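# Squeeze a grip trainer one-handed, hold, release, leave upright

## Task

Using a single gripper, close the grip trainer's two bars toward each other until they stop, keep them pressed that way for a few seconds without easing off, then allow them to spring open again. At the end the trainer must stand upright on the table on its own, not held or propped by the robot, and the gripper must have released it and pulled away.

## Robot and tools

Robot: two arms, left_arm and right_arm, each with six joints and a parallel gripper. Both report in one world frame: origin on the table surface midway between the arms, +z up, +x out across the table, and left_arm sits toward +y. The names are not image sides. Arm bases may be tilted. Mounting plates and the metal frame behind the arms are fixed obstacles; a "too close" warning counts a plate and its half of the frame as part of that arm.

Gripper: fingers point along the gripper's +z axis and close along its y axis. end_effector_position is the spot between the finger pads, roughly 1 cm short of the fingertips. Printed hand positions can be off, more so when the arm is stretched far.

Tool execute_actions, argument actions (a list holding one item or nothing), optional pictures (true/false; images come by default).
- Empty list: just returns the current state.
- Motion: {"rows": [[14 numbers], ...], "steps": n}. n is 1 to 15 control steps, each 1/30 s, default 15. One row per step; if rows run out, the last row repeats. Each row is a single flat list of 14 numbers in [-1, 1] covering both arms: left_arm waist, shoulder, elbow, wrist pitch, wrist yaw, wrist roll, opening, then right_arm in the same seven-slot order. Include all 14 even if one arm stays put.
- Wait: {"steps": n} with no rows, n up to 300; it counts from the previous result, and your thinking time is included.
A refused call moves nothing.

Joint numbers are offsets, not targets: each is measured from that arm's joint angles in the most recent result that listed them (before any such result, or in later calls within one reply, from where the arm is when the action begins). They are not relative to the previous row. Scale for 1.0: waist 1.264 rad, shoulder 1.32, elbow 1.276, wrist pitch 1.83, wrist yaw 1.686, wrist roll 2.022. Joint ranges (rad): waist -2.880..2.880, shoulder 0.000..3.142, elbow 0.000..3.019, wrist pitch -1.693..1.571, wrist yaw -1.571..1.571, wrist roll -2.094..2.094. Asking for more than 0.019 rad beyond a range end gets the call refused; true ends may sit 0.019 rad either way. Requests past the real end are clipped there, and a "joint sent to its limit" line may appear (possibly about an earlier action). No such line does not prove there is room left.

Opening is absolute, not an offset: +1 fully open, -1 closed. grip_measured reports the finger opening on that same scale; Joint positions gives it in metres (0.094 m fully open). Between the extremes the fingers go to where grip_measured equals your number. To keep hold, command below grip_measured: about 0.03 below is firm, smaller gaps lighter. Pad force tops out near 50-62 N (less on some grippers, less on parts thinner than ~2 mm), with a short spike on first contact. Each gripper's reading may be off by up to ~1 mm, consistently.

Speed: each step, a joint's target may lead its measured angle by at most 0.264 rad (waist), 0.32 (shoulder), 0.276 (elbow), 0.33 (wrist pitch), 0.186 (wrist yaw), 0.522 (wrist roll). If targets would move the gripper over 70 mm from its measured spot, all are scaled back. Big moves need several calls.

Holding still: sending zeros drives an arm back to the reference angles and can let it droop a bit each time. To hold a posture, send the offsets back to the desired angles in the first call of a reply, zeros afterward, and push further if a joint keeps falling short. Between calls the arms keep heading for the last row's target until they settle or a step is HELD; then only a new action moves them on, though fingers finish opening or closing.

Result lines: state line per arm (position in metres, quaternion wxyz); Joint positions and Joint velocities per arm (six joints in rad and rad/s, then pad gap in m and m/s); grip_measured; "joint command not followed" means the clearance check altered or blocked joint targets on some steps (the rest of the row still ran); HELD marks steps where your row was partly or wholly not sent; MOTOR HOT appears from 85 °C; at 100 °C an OVER-TEMPERATURE FAULT drops that arm until it cools. Holding loads heats motors, even while you think, so keep squeezes short.

Cameras: cam_head_left and cam_head_right (672x504), cam_left_wrist and cam_right_wrist (504x504 fisheye), returned in that order, with calibration given; changed camera numbers are listed in results. Tool zoom_image: camera (one of those names) and region [x0, y0, x1, y1] in that camera's pixels, origin top-left, at most 504x504, gives a closer look at the latest image.

Tool finished_scene: argument scene, the current scene's integer number. It ends the scene irreversibly and reports whether the goal holds; the next task, if any, comes in its result. Replying without any tool call ends everything.

Avoid: knocking or placing anything off the table (fails the task), letting the arms collide or press on each other, dropping or slamming objects, shoving hard, and leaving the trainer tipped over or resting against the gripper. Release and retreat before ending.

Each tool is called after "Emit:" as name(argument=value, ...) on one line, values as JSON.

## Session

Emit:
execute_actions(actions=[])

Scene clock: 0.00 s of 4800.00 s.
left_arm: end_effector_position=(+0.2370, -0.0580, +0.2843) grip_measured=+1.000 end_effector_quat_wxyz=(+0.539, +0.669, +0.503, -0.095) | right_arm: end_effector_position=(+0.5306, -0.4467, +0.1511) grip_measured=+1.000 end_effector_quat_wxyz=(-0.077, -0.070, +0.966, +0.236)
Joint positions: left_arm=[-0.784  2.425  0.406  1.229 -0.221  1.368  0.094] | right_arm=[-0.414  1.782  1.494 -1.085  0.179 -0.403  0.094]
Joint velocities: left_arm=[ 0.005 -0.015 -0.002 -0.007 -0.022 -0.022  0.   ] | right_arm=[-0.015 -0.005 -0.007  0.007 -0.022  0.022  0.   ]

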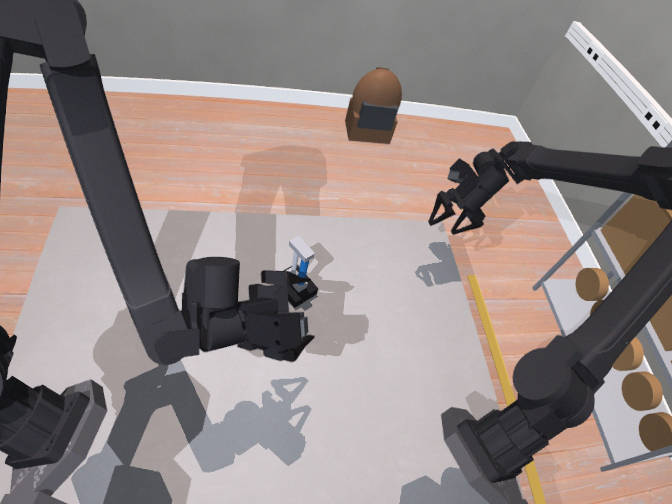

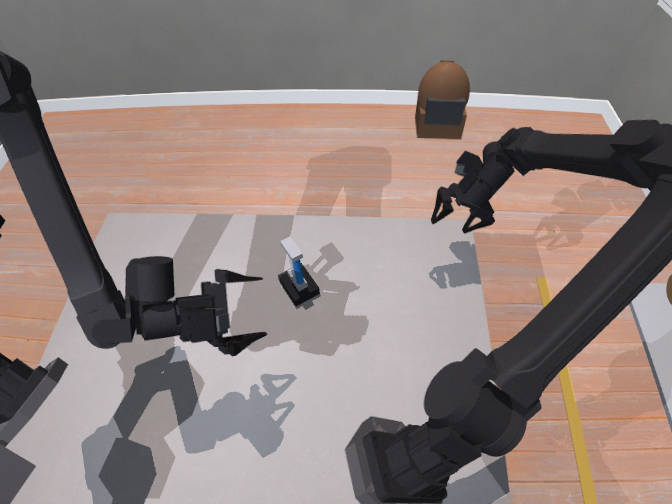

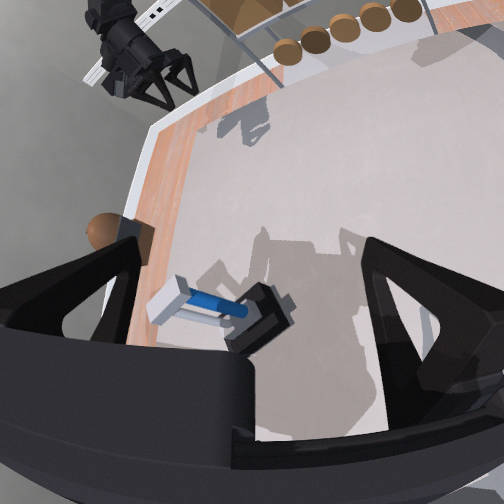

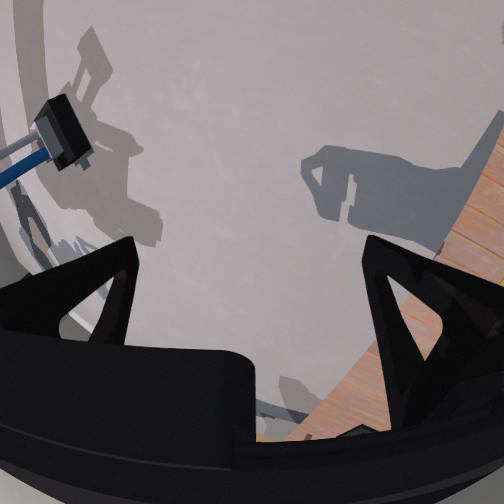

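Emit:
zoom_image(camera="cam_head_right", region=[250, 220, 350, 320])

Emit:
execute_actions(actions=[{"rows":[[0.1,0,0,0,0,0,1,0,0.1,0,0,0,0,1]]}], pictures=false)

Emit:
execute_actions(actions=[{"rows":[[0,-0.1,0,0,0,0,1,0,0,0.1,0,0,0,1]]}], pictures=false)

Emit:
execute_actions(actions=[{"rows":[[0,0,0.1,0,0,0,1,0,0,0,0.1,0,0,1]]}], pictures=false)

Emit:
execute_actions(actions=[{"rows":[[0,0,0,-0.1,0,0,1,0,0,0,0,0.1,0,1]]}], pictures=false)

Emit:
execute_actions(actions=[{"rows":[[0,0,0,0,0.1,0,1,0,0,0,0,0,0.1,1]]}], pictures=false)

Region (250, 220, 350, 320) of cam_head_right's 672x504 image, scaled by 5.040, with more detail than that image has.

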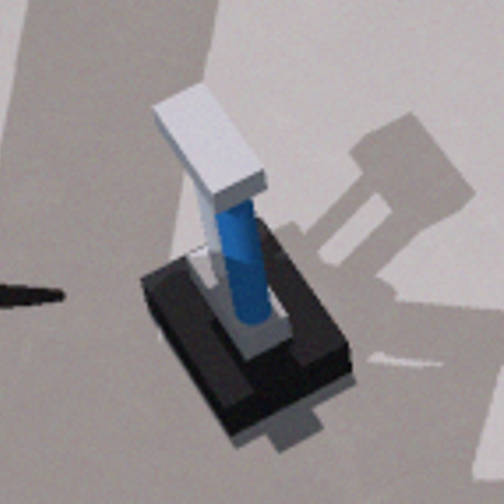

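Scene clock: 14.60 s of 4800.00 s.
left_arm: end_effector_position=(+0.2615, -0.0375, +0.2568) grip_measured=+1.000 end_effector_quat_wxyz=(+0.512, +0.652, +0.552, -0.089) | right_arm: end_effector_position=(+0.4899, -0.3861, +0.0868) grip_measured=+1.000 end_effector_quat_wxyz=(-0.153, -0.101, +0.947, +0.264)
Joint positions: left_arm=[-0.665  2.425  0.406  1.229 -0.22   1.368  0.094] | right_arm=[-0.414  1.945  1.479 -1.085  0.179 -0.403  0.094]
Joint velocities: left_arm=[-0.005 -0.005  0.007 -0.002  0.037  0.007  0.   ] | right_arm=[ 0.005 -0.103 -0.002  0.007  0.037  0.022  0.   ]
Steps of this call (steps 1 to 90: nothing new was sent; then 11.10 s passed at rest; steps 91 to 105: all 15 steps of this action). Readings (joint positions):
91: left_arm=[-0.775 2.425 0.406 1.229 -0.219 1.368] | right_arm=[-0.414 1.789 1.495 -1.085 0.179 -0.403]
92: left_arm=[-0.756 2.425 0.406 1.229 -0.218 1.368] | right_arm=[-0.414 1.800 1.500 -1.085 0.179 -0.403]
94: left_arm=[-0.706 2.425 0.406 1.229 -0.219 1.368] | right_arm=[-0.414 1.836 1.503 -1.085 0.179 -0.403]
98: left_arm=[-0.665 2.425 0.406 1.229 -0.220 1.368] | right_arm=[-0.414 1.916 1.494 -1.085 0.179 -0.403]
105: the state above

Scene clock: 15.10 s of 4800.00 s.
left_arm: end_effector_position=(+0.3077, -0.0303, +0.3064) grip_measured=+1.000 end_effector_quat_wxyz=(+0.563, +0.604, +0.560, -0.068) | right_arm: end_effector_position=(+0.5449, -0.4168, +0.0987) grip_measured=+1.000 end_effector_quat_wxyz=(-0.103, -0.081, +0.960, +0.246)
Joint positions: left_arm=[-0.665  2.275  0.404  1.227 -0.22   1.368  0.094] | right_arm=[-0.414  1.944  1.598 -1.089  0.179 -0.403  0.094]
Joint velocities: left_arm=[ 0.005  0.005  0.002  0.017 -0.007  0.081  0.   ] | right_arm=[-0.005 -0.005  0.007 -0.007  0.037  0.022  0.   ]
Steps of this call (steps 1 to 15: all 15 steps of this action). Readings (joint positions):
1: left_arm=[-0.665 2.416 0.406 1.227 -0.220 1.368] | right_arm=[-0.414 1.945 1.488 -1.088 0.179 -0.403]
2: left_arm=[-0.665 2.396 0.404 1.227 -0.220 1.368] | right_arm=[-0.414 1.950 1.508 -1.089 0.179 -0.403]
4: left_arm=[-0.665 2.339 0.404 1.227 -0.220 1.368] | right_arm=[-0.414 1.956 1.555 -1.089 0.179 -0.403]
8: left_arm=[-0.665 2.271 0.404 1.227 -0.220 1.368] | right_arm=[-0.414 1.948 1.598 -1.089 0.179 -0.403]
15: the state above

Scene clock: 15.60 s of 4800.00 s.
left_arm: end_effector_position=(+0.3619, -0.0625, +0.3354) grip_measured=+1.000 end_effector_quat_wxyz=(+0.607, +0.558, +0.564, -0.048) | right_arm: end_effector_position=(+0.5800, -0.4219, +0.0851) grip_measured=+1.000 end_effector_quat_wxyz=(-0.034, -0.052, +0.974, +0.220)
Joint positions: left_arm=[-0.665  2.274  0.539  1.227 -0.22   1.368  0.094] | right_arm=[-0.414  1.947  1.591 -0.918  0.179 -0.403  0.094]
Joint velocities: left_arm=[-0.005 -0.015 -0.012 -0.002 -0.022  0.066  0.   ] | right_arm=[-0.005 -0.005 -0.007 -0.002 -0.022  0.022  0.   ]
Steps of this call (steps 1 to 15: all 15 steps of this action). Readings (joint positions):
1: left_arm=[-0.665 2.275 0.413 1.227 -0.220 1.368] | right_arm=[-0.414 1.944 1.594 -1.057 0.179 -0.403]
2: left_arm=[-0.665 2.276 0.431 1.227 -0.220 1.368] | right_arm=[-0.414 1.945 1.591 -1.006 0.179 -0.403]
4: left_arm=[-0.665 2.276 0.484 1.227 -0.220 1.368] | right_arm=[-0.414 1.947 1.591 -0.944 0.179 -0.403]
8: left_arm=[-0.665 2.275 0.539 1.227 -0.220 1.368] | right_arm=[-0.414 1.947 1.591 -0.920 0.179 -0.403]
15: the state above

Scene clock: 16.10 s of 4800.00 s.
left_arm: end_effector_position=(+0.3379, -0.0694, +0.3073) grip_measured=+1.000 end_effector_quat_wxyz=(+0.554, +0.614, +0.558, -0.072) | right_arm: end_effector_position=(+0.5717, -0.4471, +0.0768) grip_measured=+1.000 end_effector_quat_wxyz=(-0.062, -0.062, +0.986, +0.143)
Joint positions: left_arm=[-0.665  2.27   0.539  1.059 -0.22   1.368  0.094] | right_arm=[-0.412  1.947  1.591 -0.918  0.345 -0.403  0.094]
Joint velocities: left_arm=[-0.005 -0.005 -0.007  0.007  0.051  0.022  0.   ] | right_arm=[-0.005  0.015  0.002 -0.012 -0.081 -0.007  0.   ]
Steps of this call (steps 1 to 15: all 15 steps of this action). Readings (joint positions):
1: left_arm=[-0.665 2.272 0.539 1.192 -0.220 1.368] | right_arm=[-0.412 1.947 1.591 -0.918 0.263 -0.403]
2: left_arm=[-0.665 2.268 0.539 1.141 -0.220 1.368] | right_arm=[-0.411 1.947 1.591 -0.918 0.315 -0.403]
4: left_arm=[-0.665 2.270 0.539 1.084 -0.220 1.368] | right_arm=[-0.412 1.947 1.591 -0.918 0.342 -0.403]
8: left_arm=[-0.665 2.270 0.539 1.061 -0.220 1.368] | right_arm=[-0.412 1.947 1.591 -0.918 0.345 -0.403]
15: the state above

Scene clock: 16.60 s of 4800.00 s.
left_arm: end_effector_position=(+0.3219, -0.0860, +0.3247) grip_measured=+1.000 end_effector_quat_wxyz=(+0.587, +0.615, +0.510, -0.131) | right_arm: end_effector_position=(+0.5717, -0.4471, +0.0768) grip_measured=+1.000 end_effector_quat_wxyz=(-0.074, +0.027, +0.987, +0.137)
Joint positions: left_arm=[-0.666  2.27   0.539  1.059 -0.054  1.368  0.094] | right_arm=[-0.412  1.947  1.591 -0.918  0.345 -0.222  0.094]
Joint velocities: left_arm=[-0.005 -0.005 -0.002  0.007 -0.037 -0.095  0.   ] | right_arm=[-0.005 -0.015 -0.002  0.002 -0.022  0.007  0.   ]
Steps of this call (steps 1 to 15: all 15 steps of this action). Readings (joint positions):
1: left_arm=[-0.664 2.270 0.539 1.059 -0.138 1.368] | right_arm=[-0.412 1.947 1.591 -0.918 0.345 -0.372]
2: left_arm=[-0.665 2.270 0.539 1.059 -0.084 1.368] | right_arm=[-0.412 1.947 1.591 -0.918 0.345 -0.341]
4: left_arm=[-0.666 2.270 0.539 1.059 -0.058 1.368] | right_arm=[-0.412 1.947 1.591 -0.918 0.345 -0.295]
8: left_arm=[-0.666 2.270 0.539 1.059 -0.054 1.368] | right_arm=[-0.412 1.947 1.591 -0.918 0.345 -0.248]
15: the state above

Emit:
execute_actions(actions=[{"rows":[[0.2,0.15,0,0.1,0,-0.325,1,0,0,0,0,0,0,1]],"steps":15}])

Scene clock: 40.40 s of 4800.00 s.
left_arm: end_effector_position=(+0.3334, -0.0372, +0.2035) grip_measured=+1.000 end_effector_quat_wxyz=(+0.456, +0.369, +0.765, -0.266) | right_arm: end_effector_position=(+0.5717, -0.4471, +0.0768) grip_measured=+1.000 end_effector_quat_wxyz=(-0.075, +0.030, +0.987, +0.137)
Joint positions: left_arm=[-0.403  2.476  0.542  1.223 -0.056  0.753  0.094] | right_arm=[-0.412  1.947  1.591 -0.918  0.345 -0.216  0.094]
Joint velocities: left_arm=[-0.005  0.005 -0.007  0.017 -0.022 -0.139  0.   ] | right_arm=[ 0.005 -0.015 -0.002  0.017 -0.095 -0.022  0.   ]
Steps of this call (steps 1 to 15: the robot went on to your last target; steps 16 to 110: nothing new was sent; then 19.63 s passed at rest; steps 111 to 125: all 15 steps of this action). Readings (joint positions):
111: left_arm=[-0.656 2.280 0.539 1.082 -0.050 1.315] | right_arm=[-0.412 1.947 1.591 -0.918 0.345 -0.216]
112: left_arm=[-0.634 2.300 0.541 1.120 -0.049 1.251] | right_arm=[-0.412 1.947 1.591 -0.918 0.345 -0.216]
114: left_arm=[-0.561 2.357 0.544 1.174 -0.049 1.108] | right_arm=[-0.412 1.947 1.591 -0.918 0.345 -0.216]
118: left_arm=[-0.418 2.461 0.545 1.213 -0.056 0.879] | right_arm=[-0.412 1.947 1.591 -0.918 0.345 -0.216]
125: the state above
camera_calibration (this result's frames):
cam_left_wrist: T_world_to_cam=[[-0.803309, -0.59182, 0.066663, 0.231903], [-0.550052, 0.694346, -0.464034, 0.307631], [0.228337, -0.409431, -0.883306, 0.21284], [0, 0, 0, 1]] pos_world=[0.306904, 0.0107857, 0.315295]
cam_right_wrist: T_world_to_cam=[[-0.0688163, -0.962067, -0.26399, -0.372476], [-0.721875, -0.134627, 0.678802, 0.304552], [-0.688593, 0.23728, -0.685228, 0.676253], [0, 0, 0, 1]] pos_world=[0.65988, -0.477808, 0.158327]

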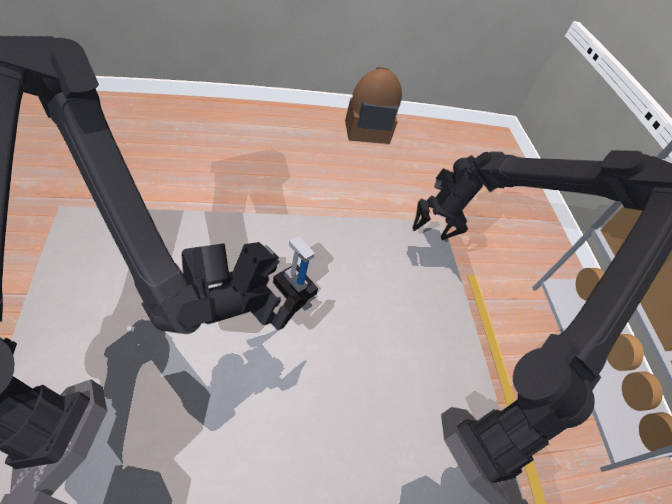

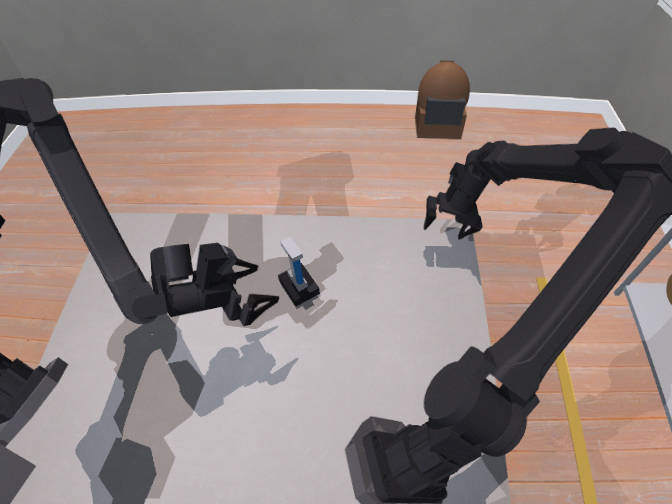

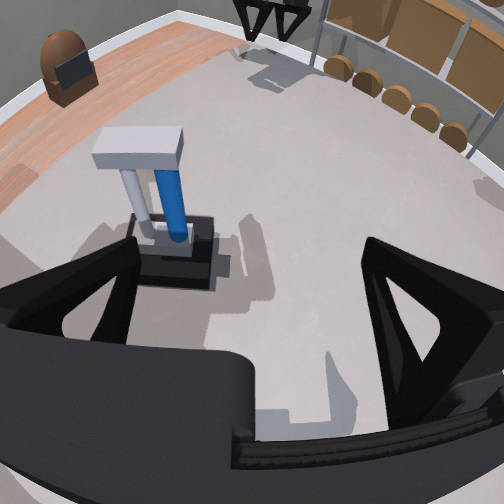

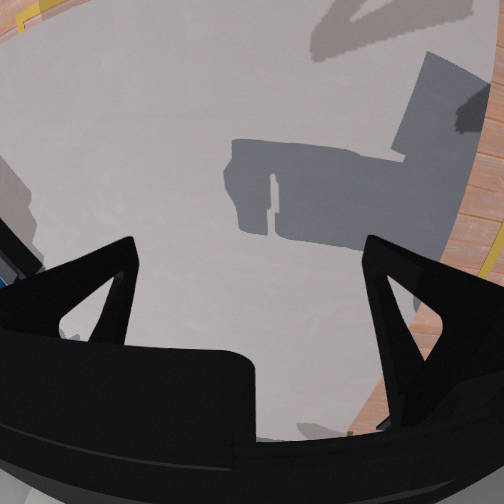

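Emit:
execute_actions(actions=[{"rows":[[0.2,0.08,0.08,0,0,0,1,0,0,0,0,0,0,1]],"steps":15}])

Scene clock: 51.37 s of 4800.00 s.
left_arm: end_effector_position=(+0.3734, +0.0096, +0.1023) grip_measured=+1.000 end_effector_quat_wxyz=(+0.403, +0.280, +0.843, -0.223) | right_arm: end_effector_position=(+0.5717, -0.4471, +0.0768) grip_measured=+1.000 end_effector_quat_wxyz=(-0.075, +0.030, +0.987, +0.137)
Joint positions: left_arm=[-0.137  2.571  0.647  1.224 -0.057  0.743  0.094] | right_arm=[-0.412  1.947  1.591 -0.918  0.345 -0.216  0.094]
Joint velocities: left_arm=[-0.005 -0.005 -0.012 -0.017 -0.022  0.007  0.   ] | right_arm=[-0.024 -0.015 -0.002  0.032  0.037 -0.022  0.   ]
Steps of this call (steps 1 to 30: the robot went on to your last target; steps 31 to 120: nothing new was sent; then 6.47 s passed at rest; steps 121 to 135: all 15 steps of this action). Readings (joint positions):
121: left_arm=[-0.391 2.480 0.548 1.224 -0.051 0.723] | right_arm=[-0.412 1.947 1.591 -0.918 0.345 -0.216]
122: left_arm=[-0.365 2.492 0.563 1.224 -0.049 0.726] | right_arm=[-0.412 1.947 1.591 -0.918 0.345 -0.216]
124: left_arm=[-0.281 2.526 0.608 1.224 -0.049 0.733] | right_arm=[-0.412 1.947 1.591 -0.918 0.345 -0.216]
128: left_arm=[-0.144 2.568 0.648 1.224 -0.057 0.738] | right_arm=[-0.412 1.947 1.591 -0.918 0.345 -0.216]
135: the state above
camera_calibration (this result's frames):
cam_left_wrist: T_world_to_cam=[[-0.646352, -0.749108, 0.145142, 0.233288], [-0.748464, 0.585429, -0.311566, 0.309792], [0.148427, -0.310015, -0.939074, 0.168067], [0, 0, 0, 1]] pos_world=[0.357709, 0.0455001, 0.220488]
cam_right_wrist: T_world_to_cam=[[-0.0688163, -0.962067, -0.26399, -0.372476], [-0.721875, -0.134627, 0.678802, 0.304552], [-0.688593, 0.23728, -0.685228, 0.676253], [0, 0, 0, 1]] pos_world=[0.65988, -0.477808, 0.158327]

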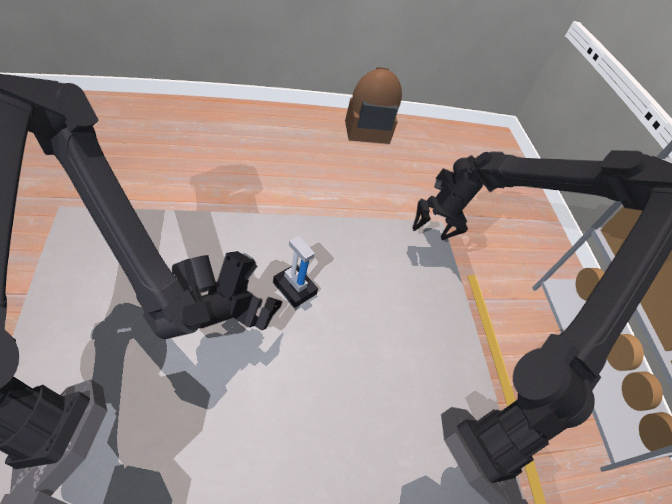

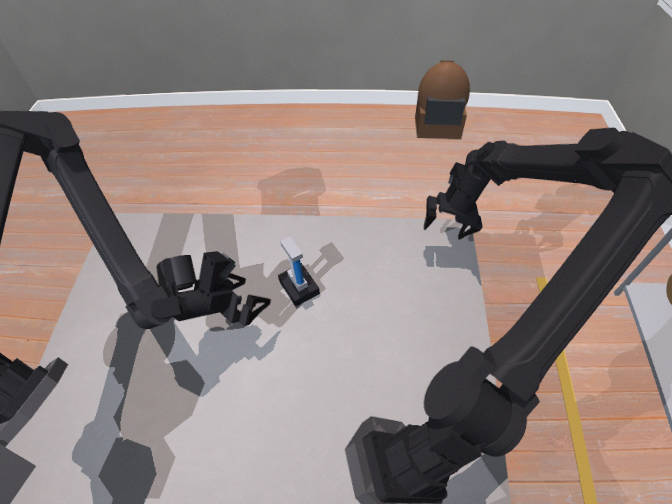

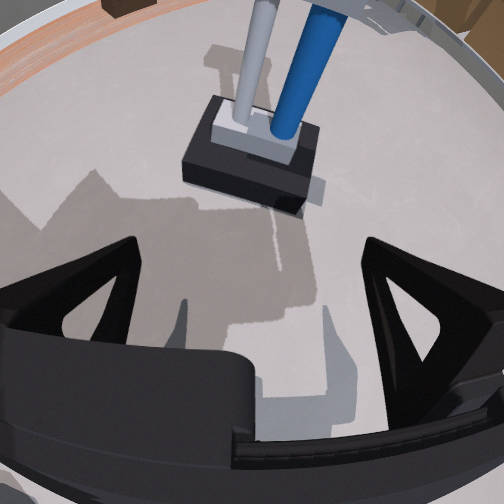

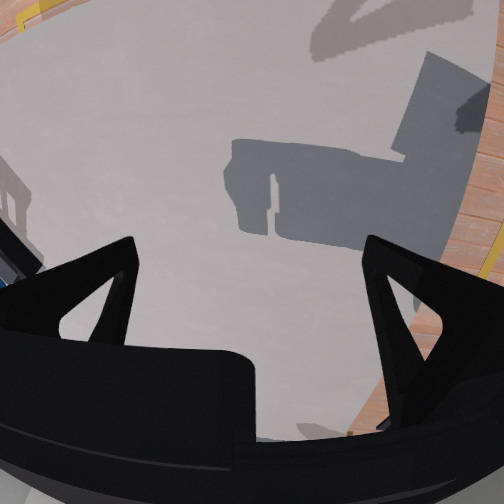

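Emit:
execute_actions(actions=[{"rows":[[-0.05,0,0.08,0,0,0,1,0,0,0,0,0,0,1]],"steps":15}])

Scene clock: 58.33 s of 4800.00 s.
left_arm: end_effector_position=(+0.4253, -0.0193, +0.1232) grip_measured=+1.000 end_effector_quat_wxyz=(+0.459, +0.269, +0.819, -0.214) | right_arm: end_effector_position=(+0.5717, -0.4471, +0.0768) grip_measured=+1.000 end_effector_quat_wxyz=(-0.075, +0.030, +0.987, +0.137)
Joint positions: left_arm=[-0.191  2.566  0.753  1.224 -0.057  0.744  0.094] | right_arm=[-0.412  1.947  1.591 -0.918  0.345 -0.216  0.094]
Joint velocities: left_arm=[-0.005 -0.005 -0.007  0.007  0.007  0.007  0.   ] | right_arm=[ 0.005  0.005  0.007 -0.002 -0.022 -0.095  0.   ]
Steps of this call (steps 1 to 15: the robot went on to your last target; steps 16 to 110: nothing new was sent; then 2.80 s passed at rest; steps 111 to 125: all 15 steps of this action). Readings (joint positions):
111: left_arm=[-0.139 2.571 0.656 1.224 -0.057 0.744] | right_arm=[-0.412 1.947 1.591 -0.918 0.345 -0.216]
112: left_arm=[-0.146 2.573 0.674 1.224 -0.057 0.744] | right_arm=[-0.412 1.947 1.591 -0.918 0.345 -0.216]
114: left_arm=[-0.164 2.573 0.720 1.224 -0.057 0.744] | right_arm=[-0.412 1.947 1.591 -0.918 0.345 -0.216]
118: left_arm=[-0.189 2.566 0.753 1.224 -0.057 0.744] | right_arm=[-0.412 1.947 1.591 -0.918 0.345 -0.216]
125: the state above
camera_calibration (this result's frames):
cam_left_wrist: T_world_to_cam=[[-0.632307, -0.768327, 0.0993029, 0.241499], [-0.728164, 0.545645, -0.414787, 0.37531], [0.264508, -0.334582, -0.904483, 0.116904], [0, 0, 0, 1]] pos_world=[0.395067, 0.0198782, 0.237431]
cam_right_wrist: T_world_to_cam=[[-0.0688163, -0.962067, -0.26399, -0.372476], [-0.721875, -0.134627, 0.678802, 0.304552], [-0.688593, 0.23728, -0.685228, 0.676253], [0, 0, 0, 1]] pos_world=[0.65988, -0.477808, 0.158327]

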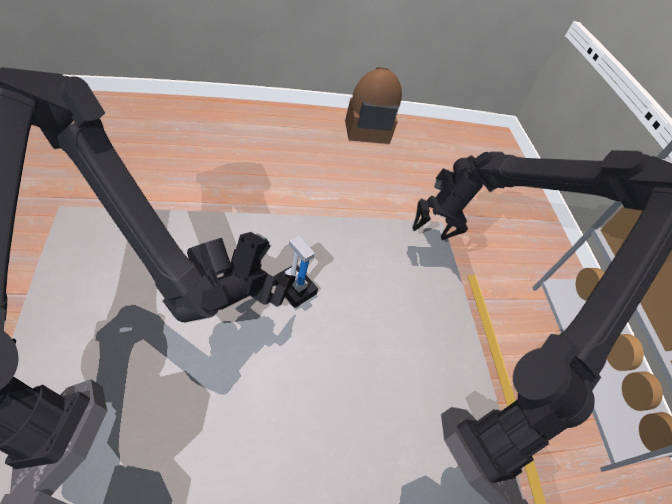

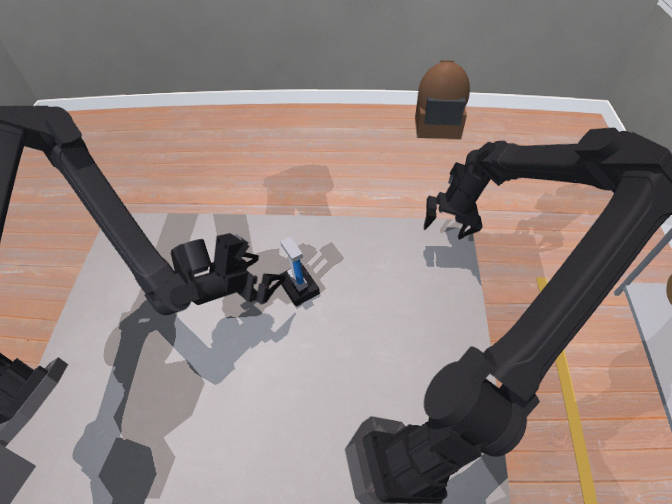

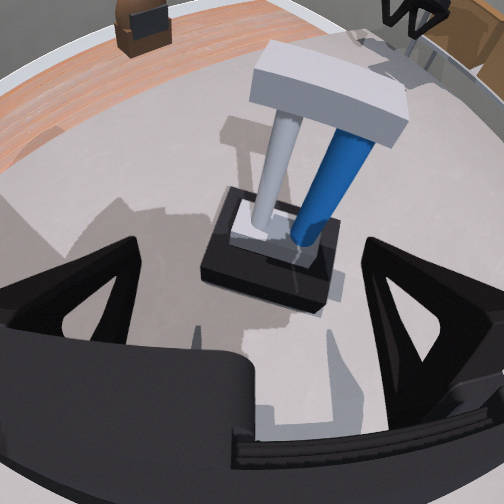

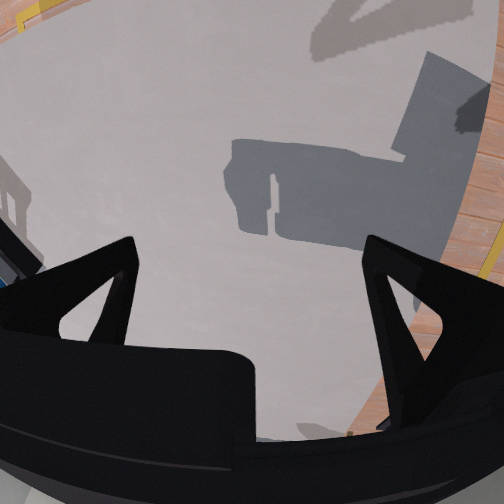

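Emit:
execute_actions(actions=[{"rows":[[-0.1,0.05,0.07,0.03,0,0.04,1,0,0,0,0,0,0,1]],"steps":15}])

Scene clock: 63.60 s of 4800.00 s.
left_arm: end_effector_position=(+0.4358, -0.0816, +0.1680) grip_measured=+1.000 end_effector_quat_wxyz=(+0.525, +0.315, +0.762, -0.211) | right_arm: end_effector_position=(+0.5717, -0.4471, +0.0768) grip_measured=+1.000 end_effector_quat_wxyz=(-0.075, +0.030, +0.987, +0.137)
Joint positions: left_arm=[-0.329  2.614  0.843  1.26  -0.057  0.813  0.094] | right_arm=[-0.412  1.947  1.591 -0.918  0.345 -0.216  0.094]
Joint velocities: left_arm=[-0.015 -0.015 -0.007  0.002  0.11   0.022  0.   ] | right_arm=[-0.015 -0.005  0.012 -0.007  0.007 -0.022  0.   ]
Steps of this call (steps 1 to 15: the robot went on to your last target; steps 16 to 110: nothing new was sent; then 1.10 s passed at rest; steps 111 to 125: all 15 steps of this action). Readings (joint positions):
111: left_arm=[-0.198 2.571 0.761 1.232 -0.059 0.755] | right_arm=[-0.412 1.947 1.591 -0.918 0.345 -0.216]
112: left_arm=[-0.211 2.582 0.780 1.244 -0.059 0.767] | right_arm=[-0.412 1.947 1.591 -0.918 0.345 -0.216]
114: left_arm=[-0.254 2.605 0.823 1.255 -0.059 0.785] | right_arm=[-0.412 1.947 1.591 -0.918 0.345 -0.216]
118: left_arm=[-0.323 2.614 0.843 1.259 -0.057 0.804] | right_arm=[-0.412 1.947 1.591 -0.918 0.345 -0.216]
125: the state above
camera_calibration (this result's frames):
cam_left_wrist: T_world_to_cam=[[-0.696178, -0.717764, -0.0122578, 0.246471], [-0.597348, 0.588684, -0.544635, 0.403869], [0.398135, -0.371841, -0.838584, 0.0614206], [0, 0, 0, 1]] pos_world=[0.388384, -0.0380049, 0.274489]
cam_right_wrist: T_world_to_cam=[[-0.0688163, -0.962067, -0.26399, -0.372476], [-0.721875, -0.134627, 0.678802, 0.304552], [-0.688593, 0.23728, -0.685228, 0.676253], [0, 0, 0, 1]] pos_world=[0.65988, -0.477808, 0.158327]

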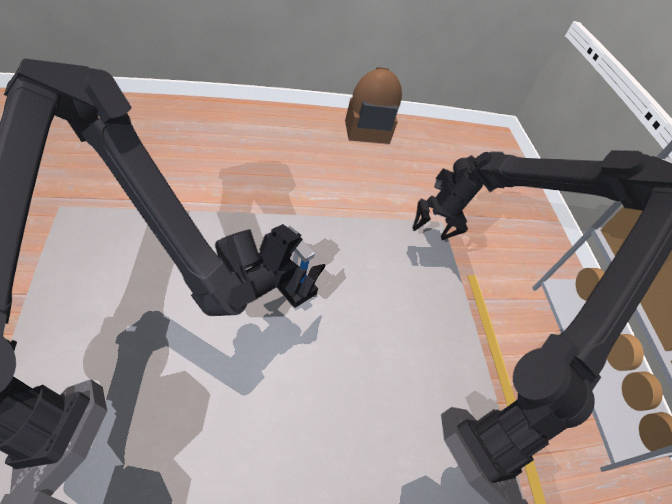

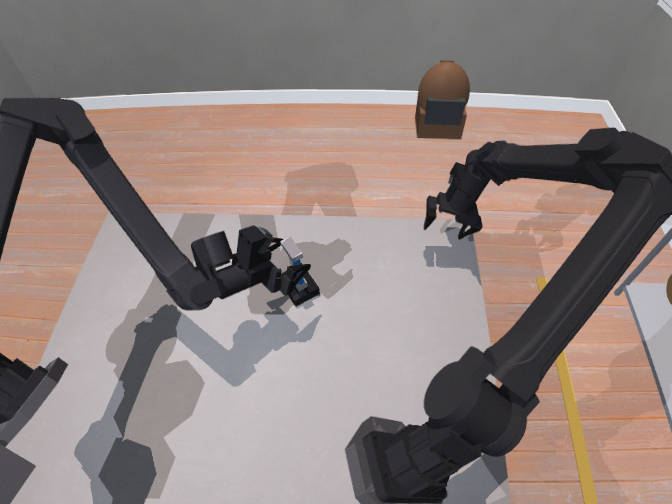

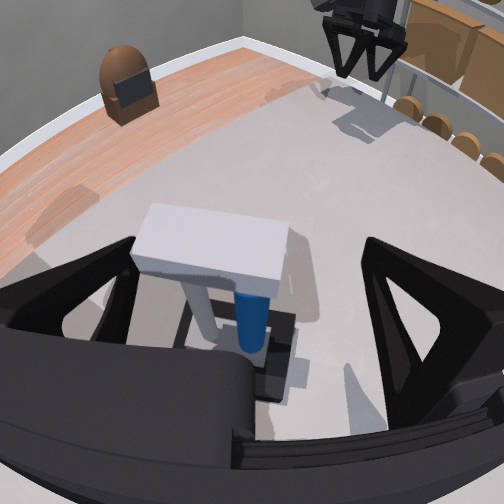

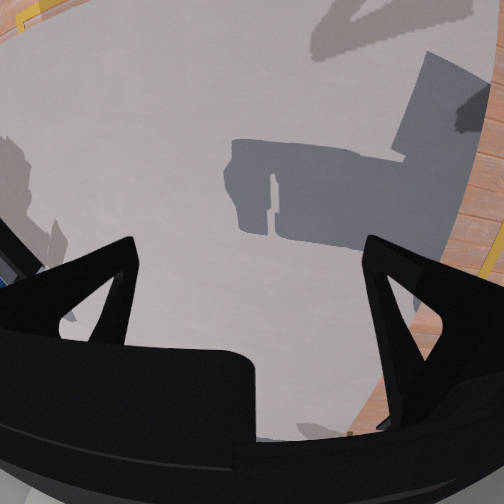

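Emit:
execute_actions(actions=[{"rows":[[0.035,0.05,0.03,0,0,0,1,0,0,0,0,0,0,1]],"steps":15}])

Scene clock: 68.00 s of 4800.00 s.
left_arm: end_effector_position=(+0.4396, -0.0869, +0.1538) grip_measured=+1.000 end_effector_quat_wxyz=(+0.523, +0.311, +0.766, -0.207) | right_arm: end_effector_position=(+0.5717, -0.4471, +0.0768) grip_measured=+1.000 end_effector_quat_wxyz=(-0.075, +0.030, +0.987, +0.137)
Joint positions: left_arm=[-0.314  2.649  0.88   1.26  -0.057  0.816  0.094] | right_arm=[-0.412  1.947  1.591 -0.918  0.345 -0.216  0.094]
Joint velocities: left_arm=[-0.015 -0.005  0.002 -0.007  0.007  0.022  0.   ] | right_arm=[-0.015 -0.024 -0.002  0.002  0.022 -0.022  0.   ]
Steps of this call (steps 1 to 15: the robot went on to your last target; steps 16 to 110: nothing new was sent; then 0.23 s passed at rest; steps 111 to 125: all 15 steps of this action). Readings (joint positions):
111: left_arm=[-0.328 2.617 0.846 1.260 -0.057 0.816] | right_arm=[-0.412 1.947 1.591 -0.918 0.345 -0.216]
112: left_arm=[-0.327 2.624 0.855 1.260 -0.057 0.816] | right_arm=[-0.412 1.947 1.591 -0.918 0.345 -0.216]
114: left_arm=[-0.322 2.640 0.873 1.260 -0.057 0.816] | right_arm=[-0.412 1.947 1.591 -0.918 0.345 -0.216]
118: left_arm=[-0.314 2.649 0.880 1.260 -0.057 0.816] | right_arm=[-0.412 1.947 1.591 -0.918 0.345 -0.216]
125: the state above
camera_calibration (this result's frames):
cam_left_wrist: T_world_to_cam=[[-0.688274, -0.725356, -0.0117654, 0.240953], [-0.607286, 0.58496, -0.53761, 0.404471], [0.396841, -0.362878, -0.843112, 0.048142], [0, 0, 0, 1]] pos_world=[0.392367, -0.0443533, 0.260872]
cam_right_wrist: T_world_to_cam=[[-0.0688163, -0.962067, -0.26399, -0.372476], [-0.721875, -0.134627, 0.678802, 0.304552], [-0.688593, 0.23728, -0.685228, 0.676253], [0, 0, 0, 1]] pos_world=[0.65988, -0.477808, 0.158327]

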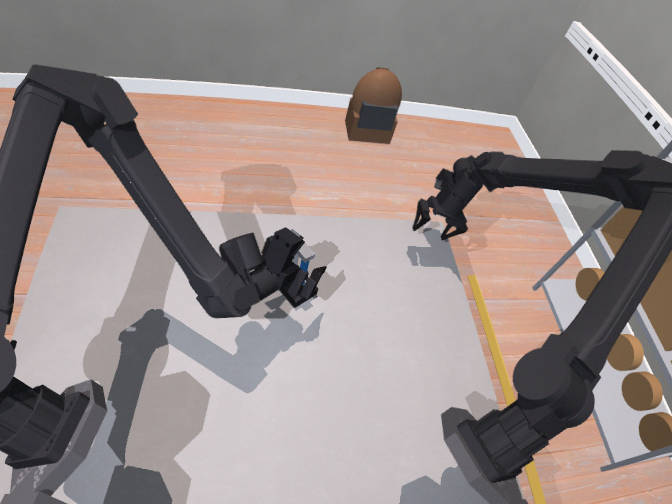

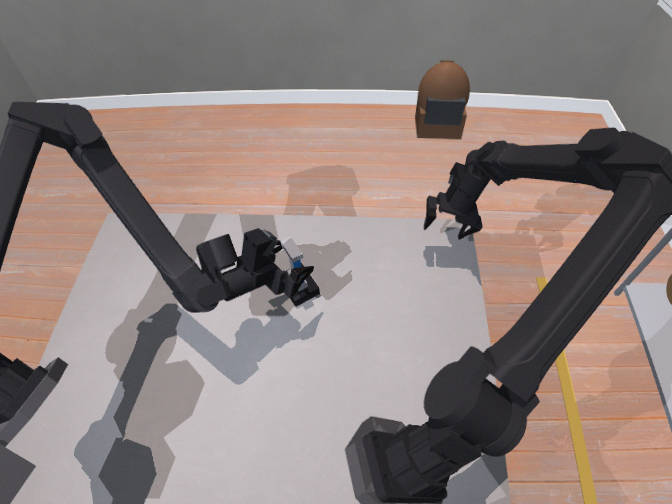

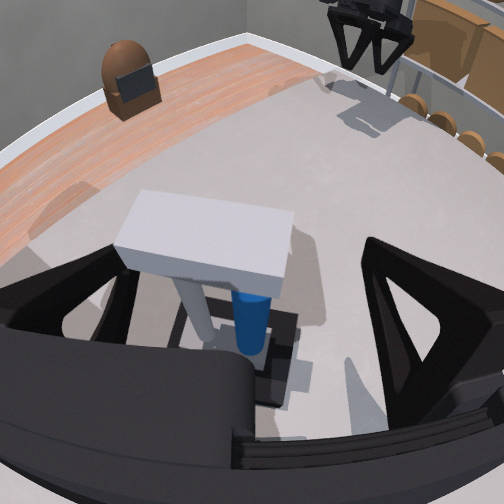

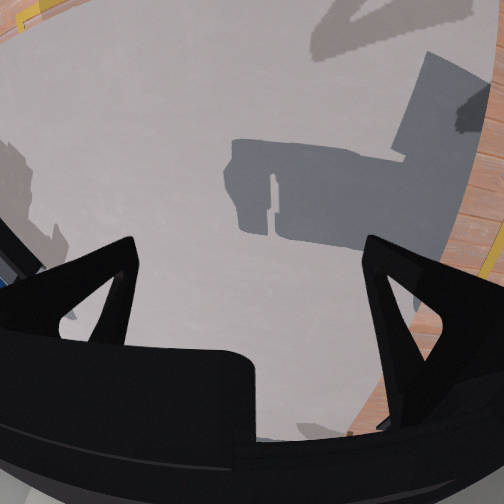

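Emit:
execute_actions(actions=[{"rows":[[0.07,0.02,0,0.03,0,0,1,0,0,0,0,0,0,1]],"steps":15}])

Scene clock: 73.53 s of 4800.00 s.
left_arm: end_effector_position=(+0.4540, -0.0601, +0.1332) grip_measured=+1.000 end_effector_quat_wxyz=(+0.521, +0.284, +0.783, -0.188) | right_arm: end_effector_position=(+0.5717, -0.4471, +0.0768) grip_measured=+1.000 end_effector_quat_wxyz=(-0.075, +0.030, +0.987, +0.137)
Joint positions: left_arm=[-0.245  2.653  0.88   1.297 -0.056  0.816  0.094] | right_arm=[-0.412  1.947  1.591 -0.918  0.345 -0.216  0.094]
Joint velocities: left_arm=[-0.015  0.005  0.002 -0.002 -0.022 -0.007  0.   ] | right_arm=[-0.005  0.005  0.007  0.002 -0.037  0.022  0.   ]
Steps of this call (steps 1 to 15: the robot went on to your last target; steps 16 to 110: nothing new was sent; then 1.37 s passed at rest; steps 111 to 125: all 15 steps of this action). Readings (joint positions):
111: left_arm=[-0.310 2.650 0.880 1.268 -0.056 0.816] | right_arm=[-0.412 1.947 1.591 -0.918 0.345 -0.216]
112: left_arm=[-0.303 2.651 0.880 1.279 -0.056 0.816] | right_arm=[-0.412 1.947 1.591 -0.918 0.345 -0.216]
114: left_arm=[-0.280 2.652 0.880 1.291 -0.056 0.816] | right_arm=[-0.412 1.947 1.591 -0.918 0.345 -0.216]
118: left_arm=[-0.247 2.653 0.880 1.296 -0.056 0.816] | right_arm=[-0.412 1.947 1.591 -0.918 0.345 -0.216]
125: the state above
camera_calibration (this result's frames):
cam_left_wrist: T_world_to_cam=[[-0.634808, -0.77266, -0.00382012, 0.241918], [-0.659119, 0.544091, -0.51916, 0.405048], [0.403213, -0.327049, -0.854668, 0.0355401], [0, 0, 0, 1]] pos_world=[0.406216, -0.0218389, 0.241584]
cam_right_wrist: T_world_to_cam=[[-0.0688163, -0.962067, -0.26399, -0.372476], [-0.721875, -0.134627, 0.678802, 0.304552], [-0.688593, 0.23728, -0.685228, 0.676253], [0, 0, 0, 1]] pos_world=[0.65988, -0.477808, 0.158327]

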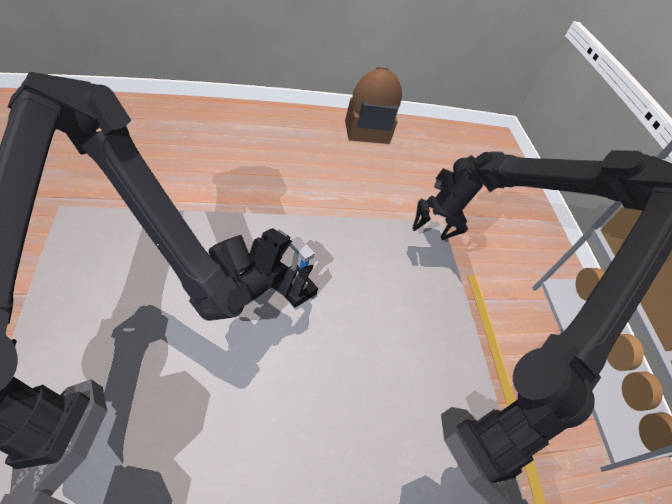

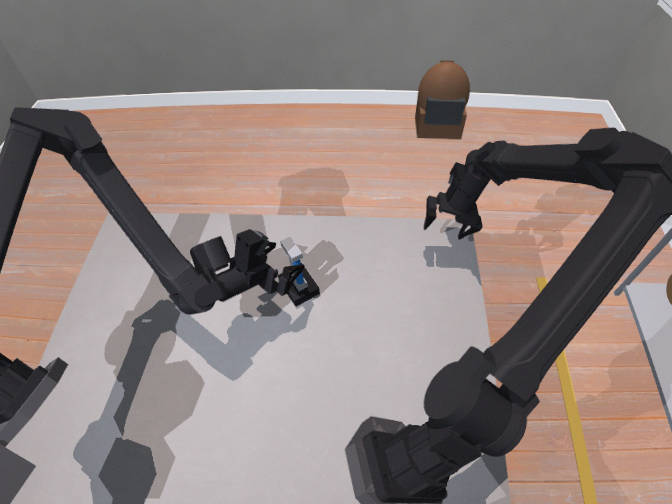

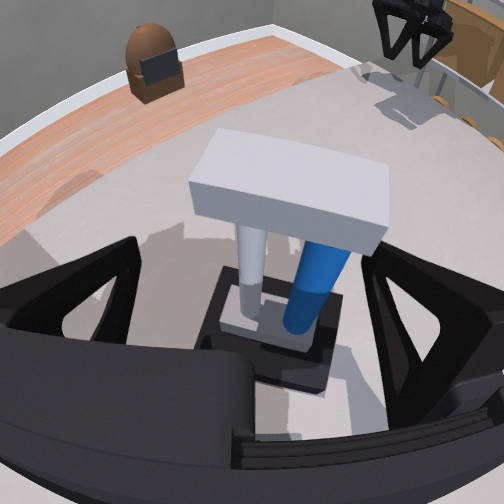

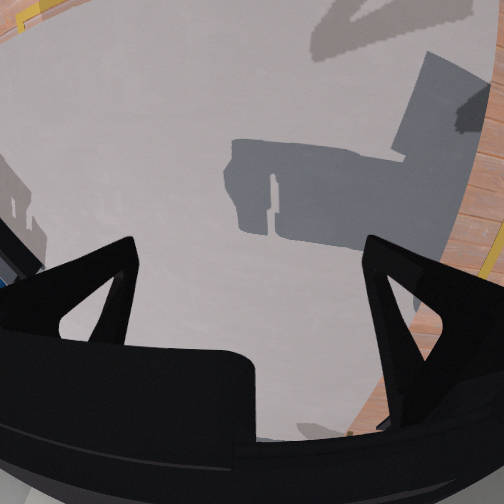

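Emit:
execute_actions(actions=[{"rows":[[0,0.06,0.035,0,0.05,0,1,0,0,0,0,0,0,1]],"steps":15}])

Scene clock: 77.57 s of 4800.00 s.
left_arm: end_effector_position=(+0.4363, -0.0864, +0.1220) grip_measured=+1.000 end_effector_quat_wxyz=(+0.526, +0.300, +0.764, -0.224) | right_arm: end_effector_position=(+0.5717, -0.4471, +0.0768) grip_measured=+1.000 end_effector_quat_wxyz=(-0.075, +0.030, +0.987, +0.137)
Joint positions: left_arm=[-0.246  2.722  0.922  1.297  0.026  0.816  0.094] | right_arm=[-0.412  1.947  1.591 -0.918  0.345 -0.216  0.094]
Joint velocities: left_arm=[-0.015  0.005 -0.017  0.017  0.007  0.066  0.   ] | right_arm=[ 0.005 -0.005 -0.007 -0.012  0.066 -0.007  0.   ]
Steps of this call (steps 1 to 15: the robot went on to your last target; steps 16 to 106: nothing new was sent; steps 107 to 121: all 15 steps of this action). Readings (joint positions):
107: left_arm=[-0.245 2.657 0.885 1.297 -0.015 0.816] | right_arm=[-0.412 1.947 1.591 -0.918 0.345 -0.216]
108: left_arm=[-0.246 2.667 0.896 1.297 0.011 0.816] | right_arm=[-0.412 1.947 1.591 -0.918 0.345 -0.216]
110: left_arm=[-0.246 2.691 0.917 1.297 0.024 0.816] | right_arm=[-0.412 1.947 1.591 -0.918 0.345 -0.216]
114: left_arm=[-0.246 2.720 0.922 1.297 0.026 0.816] | right_arm=[-0.412 1.947 1.591 -0.918 0.345 -0.216]
121: the state above
camera_calibration (this result's frames):
cam_left_wrist: T_world_to_cam=[[-0.688371, -0.724967, 0.023839, 0.234399], [-0.61258, 0.563428, -0.554342, 0.387579], [0.388448, -0.396196, -0.831947, 0.0221823], [0, 0, 0, 1]] pos_world=[0.39016, -0.0396525, 0.227718]
cam_right_wrist: T_world_to_cam=[[-0.0688163, -0.962067, -0.26399, -0.372476], [-0.721875, -0.134627, 0.678802, 0.304552], [-0.688593, 0.23728, -0.685228, 0.676253], [0, 0, 0, 1]] pos_world=[0.65988, -0.477808, 0.158327]

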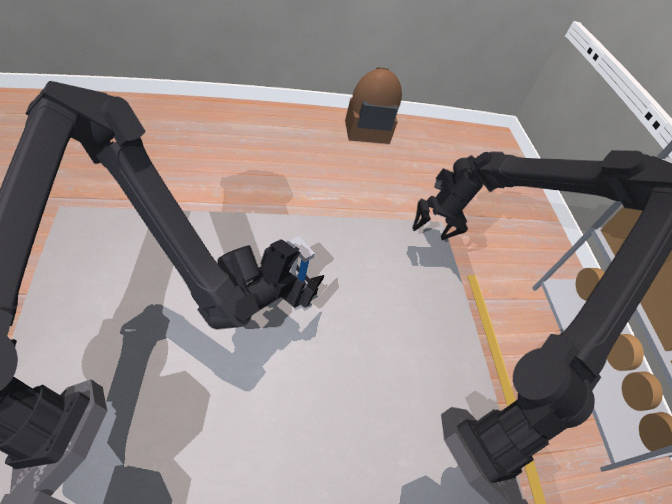

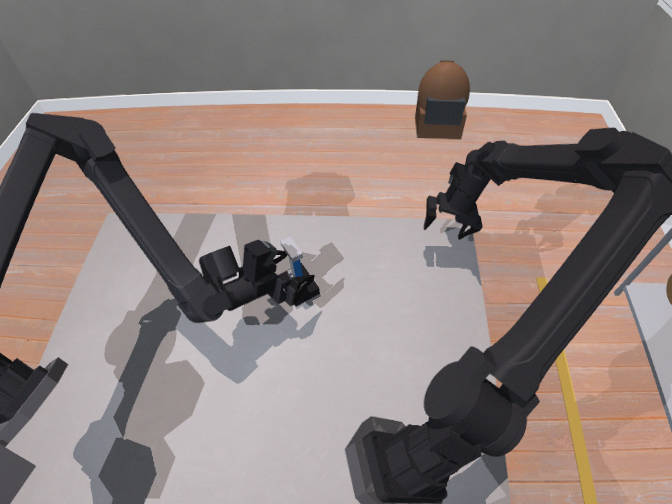

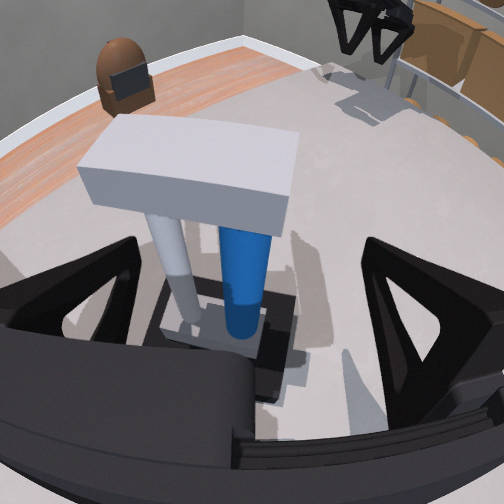

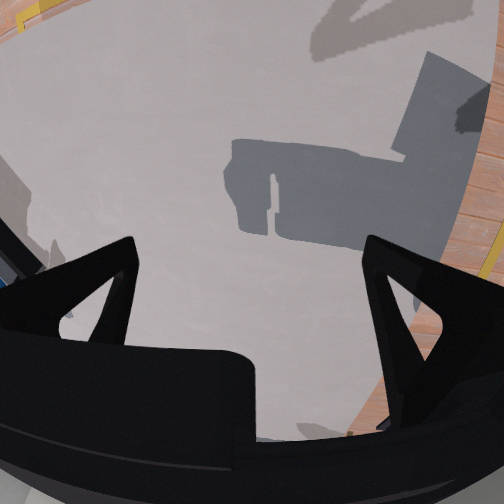

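Emit:
execute_actions(actions=[{"rows":[[0.04,0,0.012,0,0,0,1,0,0,0,0,0,0,1]],"steps":15}])

Scene clock: 80.60 s of 4800.00 s.
left_arm: end_effector_position=(+0.4429, -0.0805, +0.1157) grip_measured=+1.000 end_effector_quat_wxyz=(+0.525, +0.293, +0.769, -0.218) | right_arm: end_effector_position=(+0.5717, -0.4471, +0.0768) grip_measured=+1.000 end_effector_quat_wxyz=(-0.075, +0.030, +0.987, +0.137)
Joint positions: left_arm=[-0.227  2.722  0.93   1.297  0.026  0.816  0.094] | right_arm=[-0.412  1.947  1.591 -0.918  0.345 -0.216  0.094]
Joint velocities: left_arm=[ 0.005 -0.005 -0.012 -0.002 -0.037 -0.037  0.   ] | right_arm=[ 0.005  0.015 -0.002  0.017  0.022  0.051  0.   ]
Steps of this call (steps 1 to 15: the robot went on to your last target; steps 16 to 76: nothing new was sent; steps 77 to 91: all 15 steps of this action). Readings (joint positions):
77: left_arm=[-0.245 2.722 0.923 1.297 0.026 0.816] | right_arm=[-0.412 1.947 1.591 -0.918 0.345 -0.216]
78: left_arm=[-0.244 2.722 0.924 1.297 0.026 0.816] | right_arm=[-0.412 1.947 1.591 -0.918 0.345 -0.216]
80: left_arm=[-0.237 2.722 0.928 1.297 0.026 0.816] | right_arm=[-0.412 1.947 1.591 -0.918 0.345 -0.216]
84: left_arm=[-0.228 2.722 0.930 1.297 0.026 0.816] | right_arm=[-0.412 1.947 1.591 -0.918 0.345 -0.216]
91: the state above
camera_calibration (this result's frames):
cam_left_wrist: T_world_to_cam=[[-0.674078, -0.738202, 0.0260133, 0.235723], [-0.627044, 0.553251, -0.548389, 0.389663], [0.39043, -0.385968, -0.835819, 0.0171503], [0, 0, 0, 1]] pos_world=[0.396535, -0.0349505, 0.221889]
cam_right_wrist: T_world_to_cam=[[-0.0688163, -0.962067, -0.26399, -0.372476], [-0.721875, -0.134627, 0.678802, 0.304552], [-0.688593, 0.23728, -0.685228, 0.676253], [0, 0, 0, 1]] pos_world=[0.65988, -0.477808, 0.158327]

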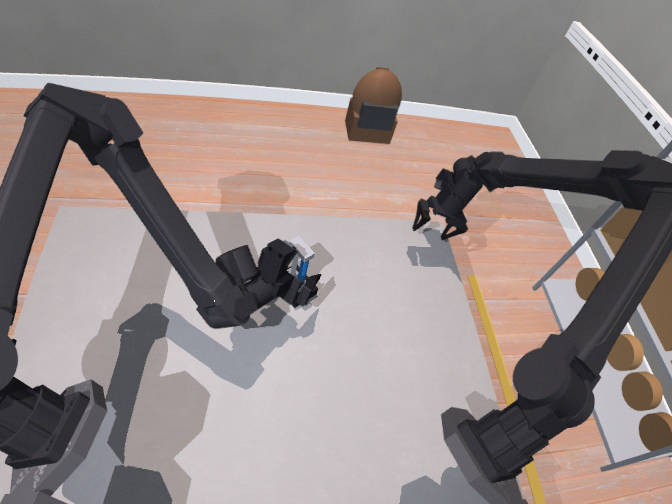

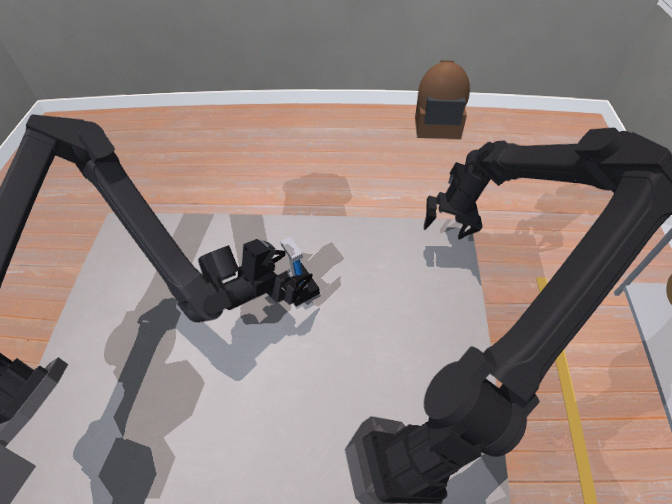

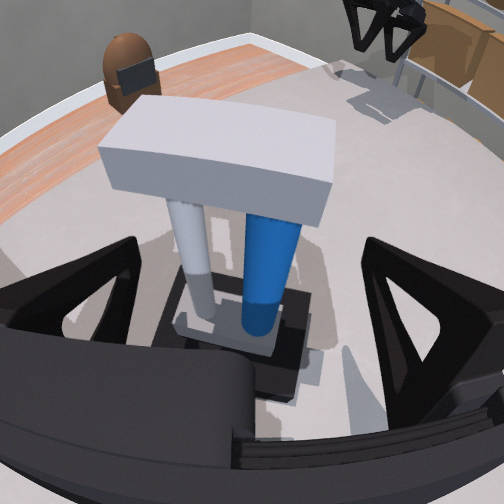

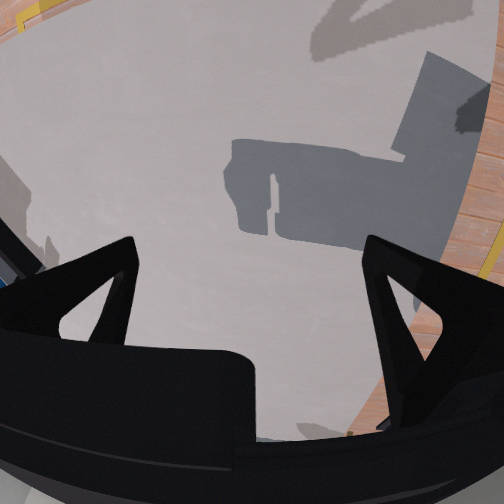

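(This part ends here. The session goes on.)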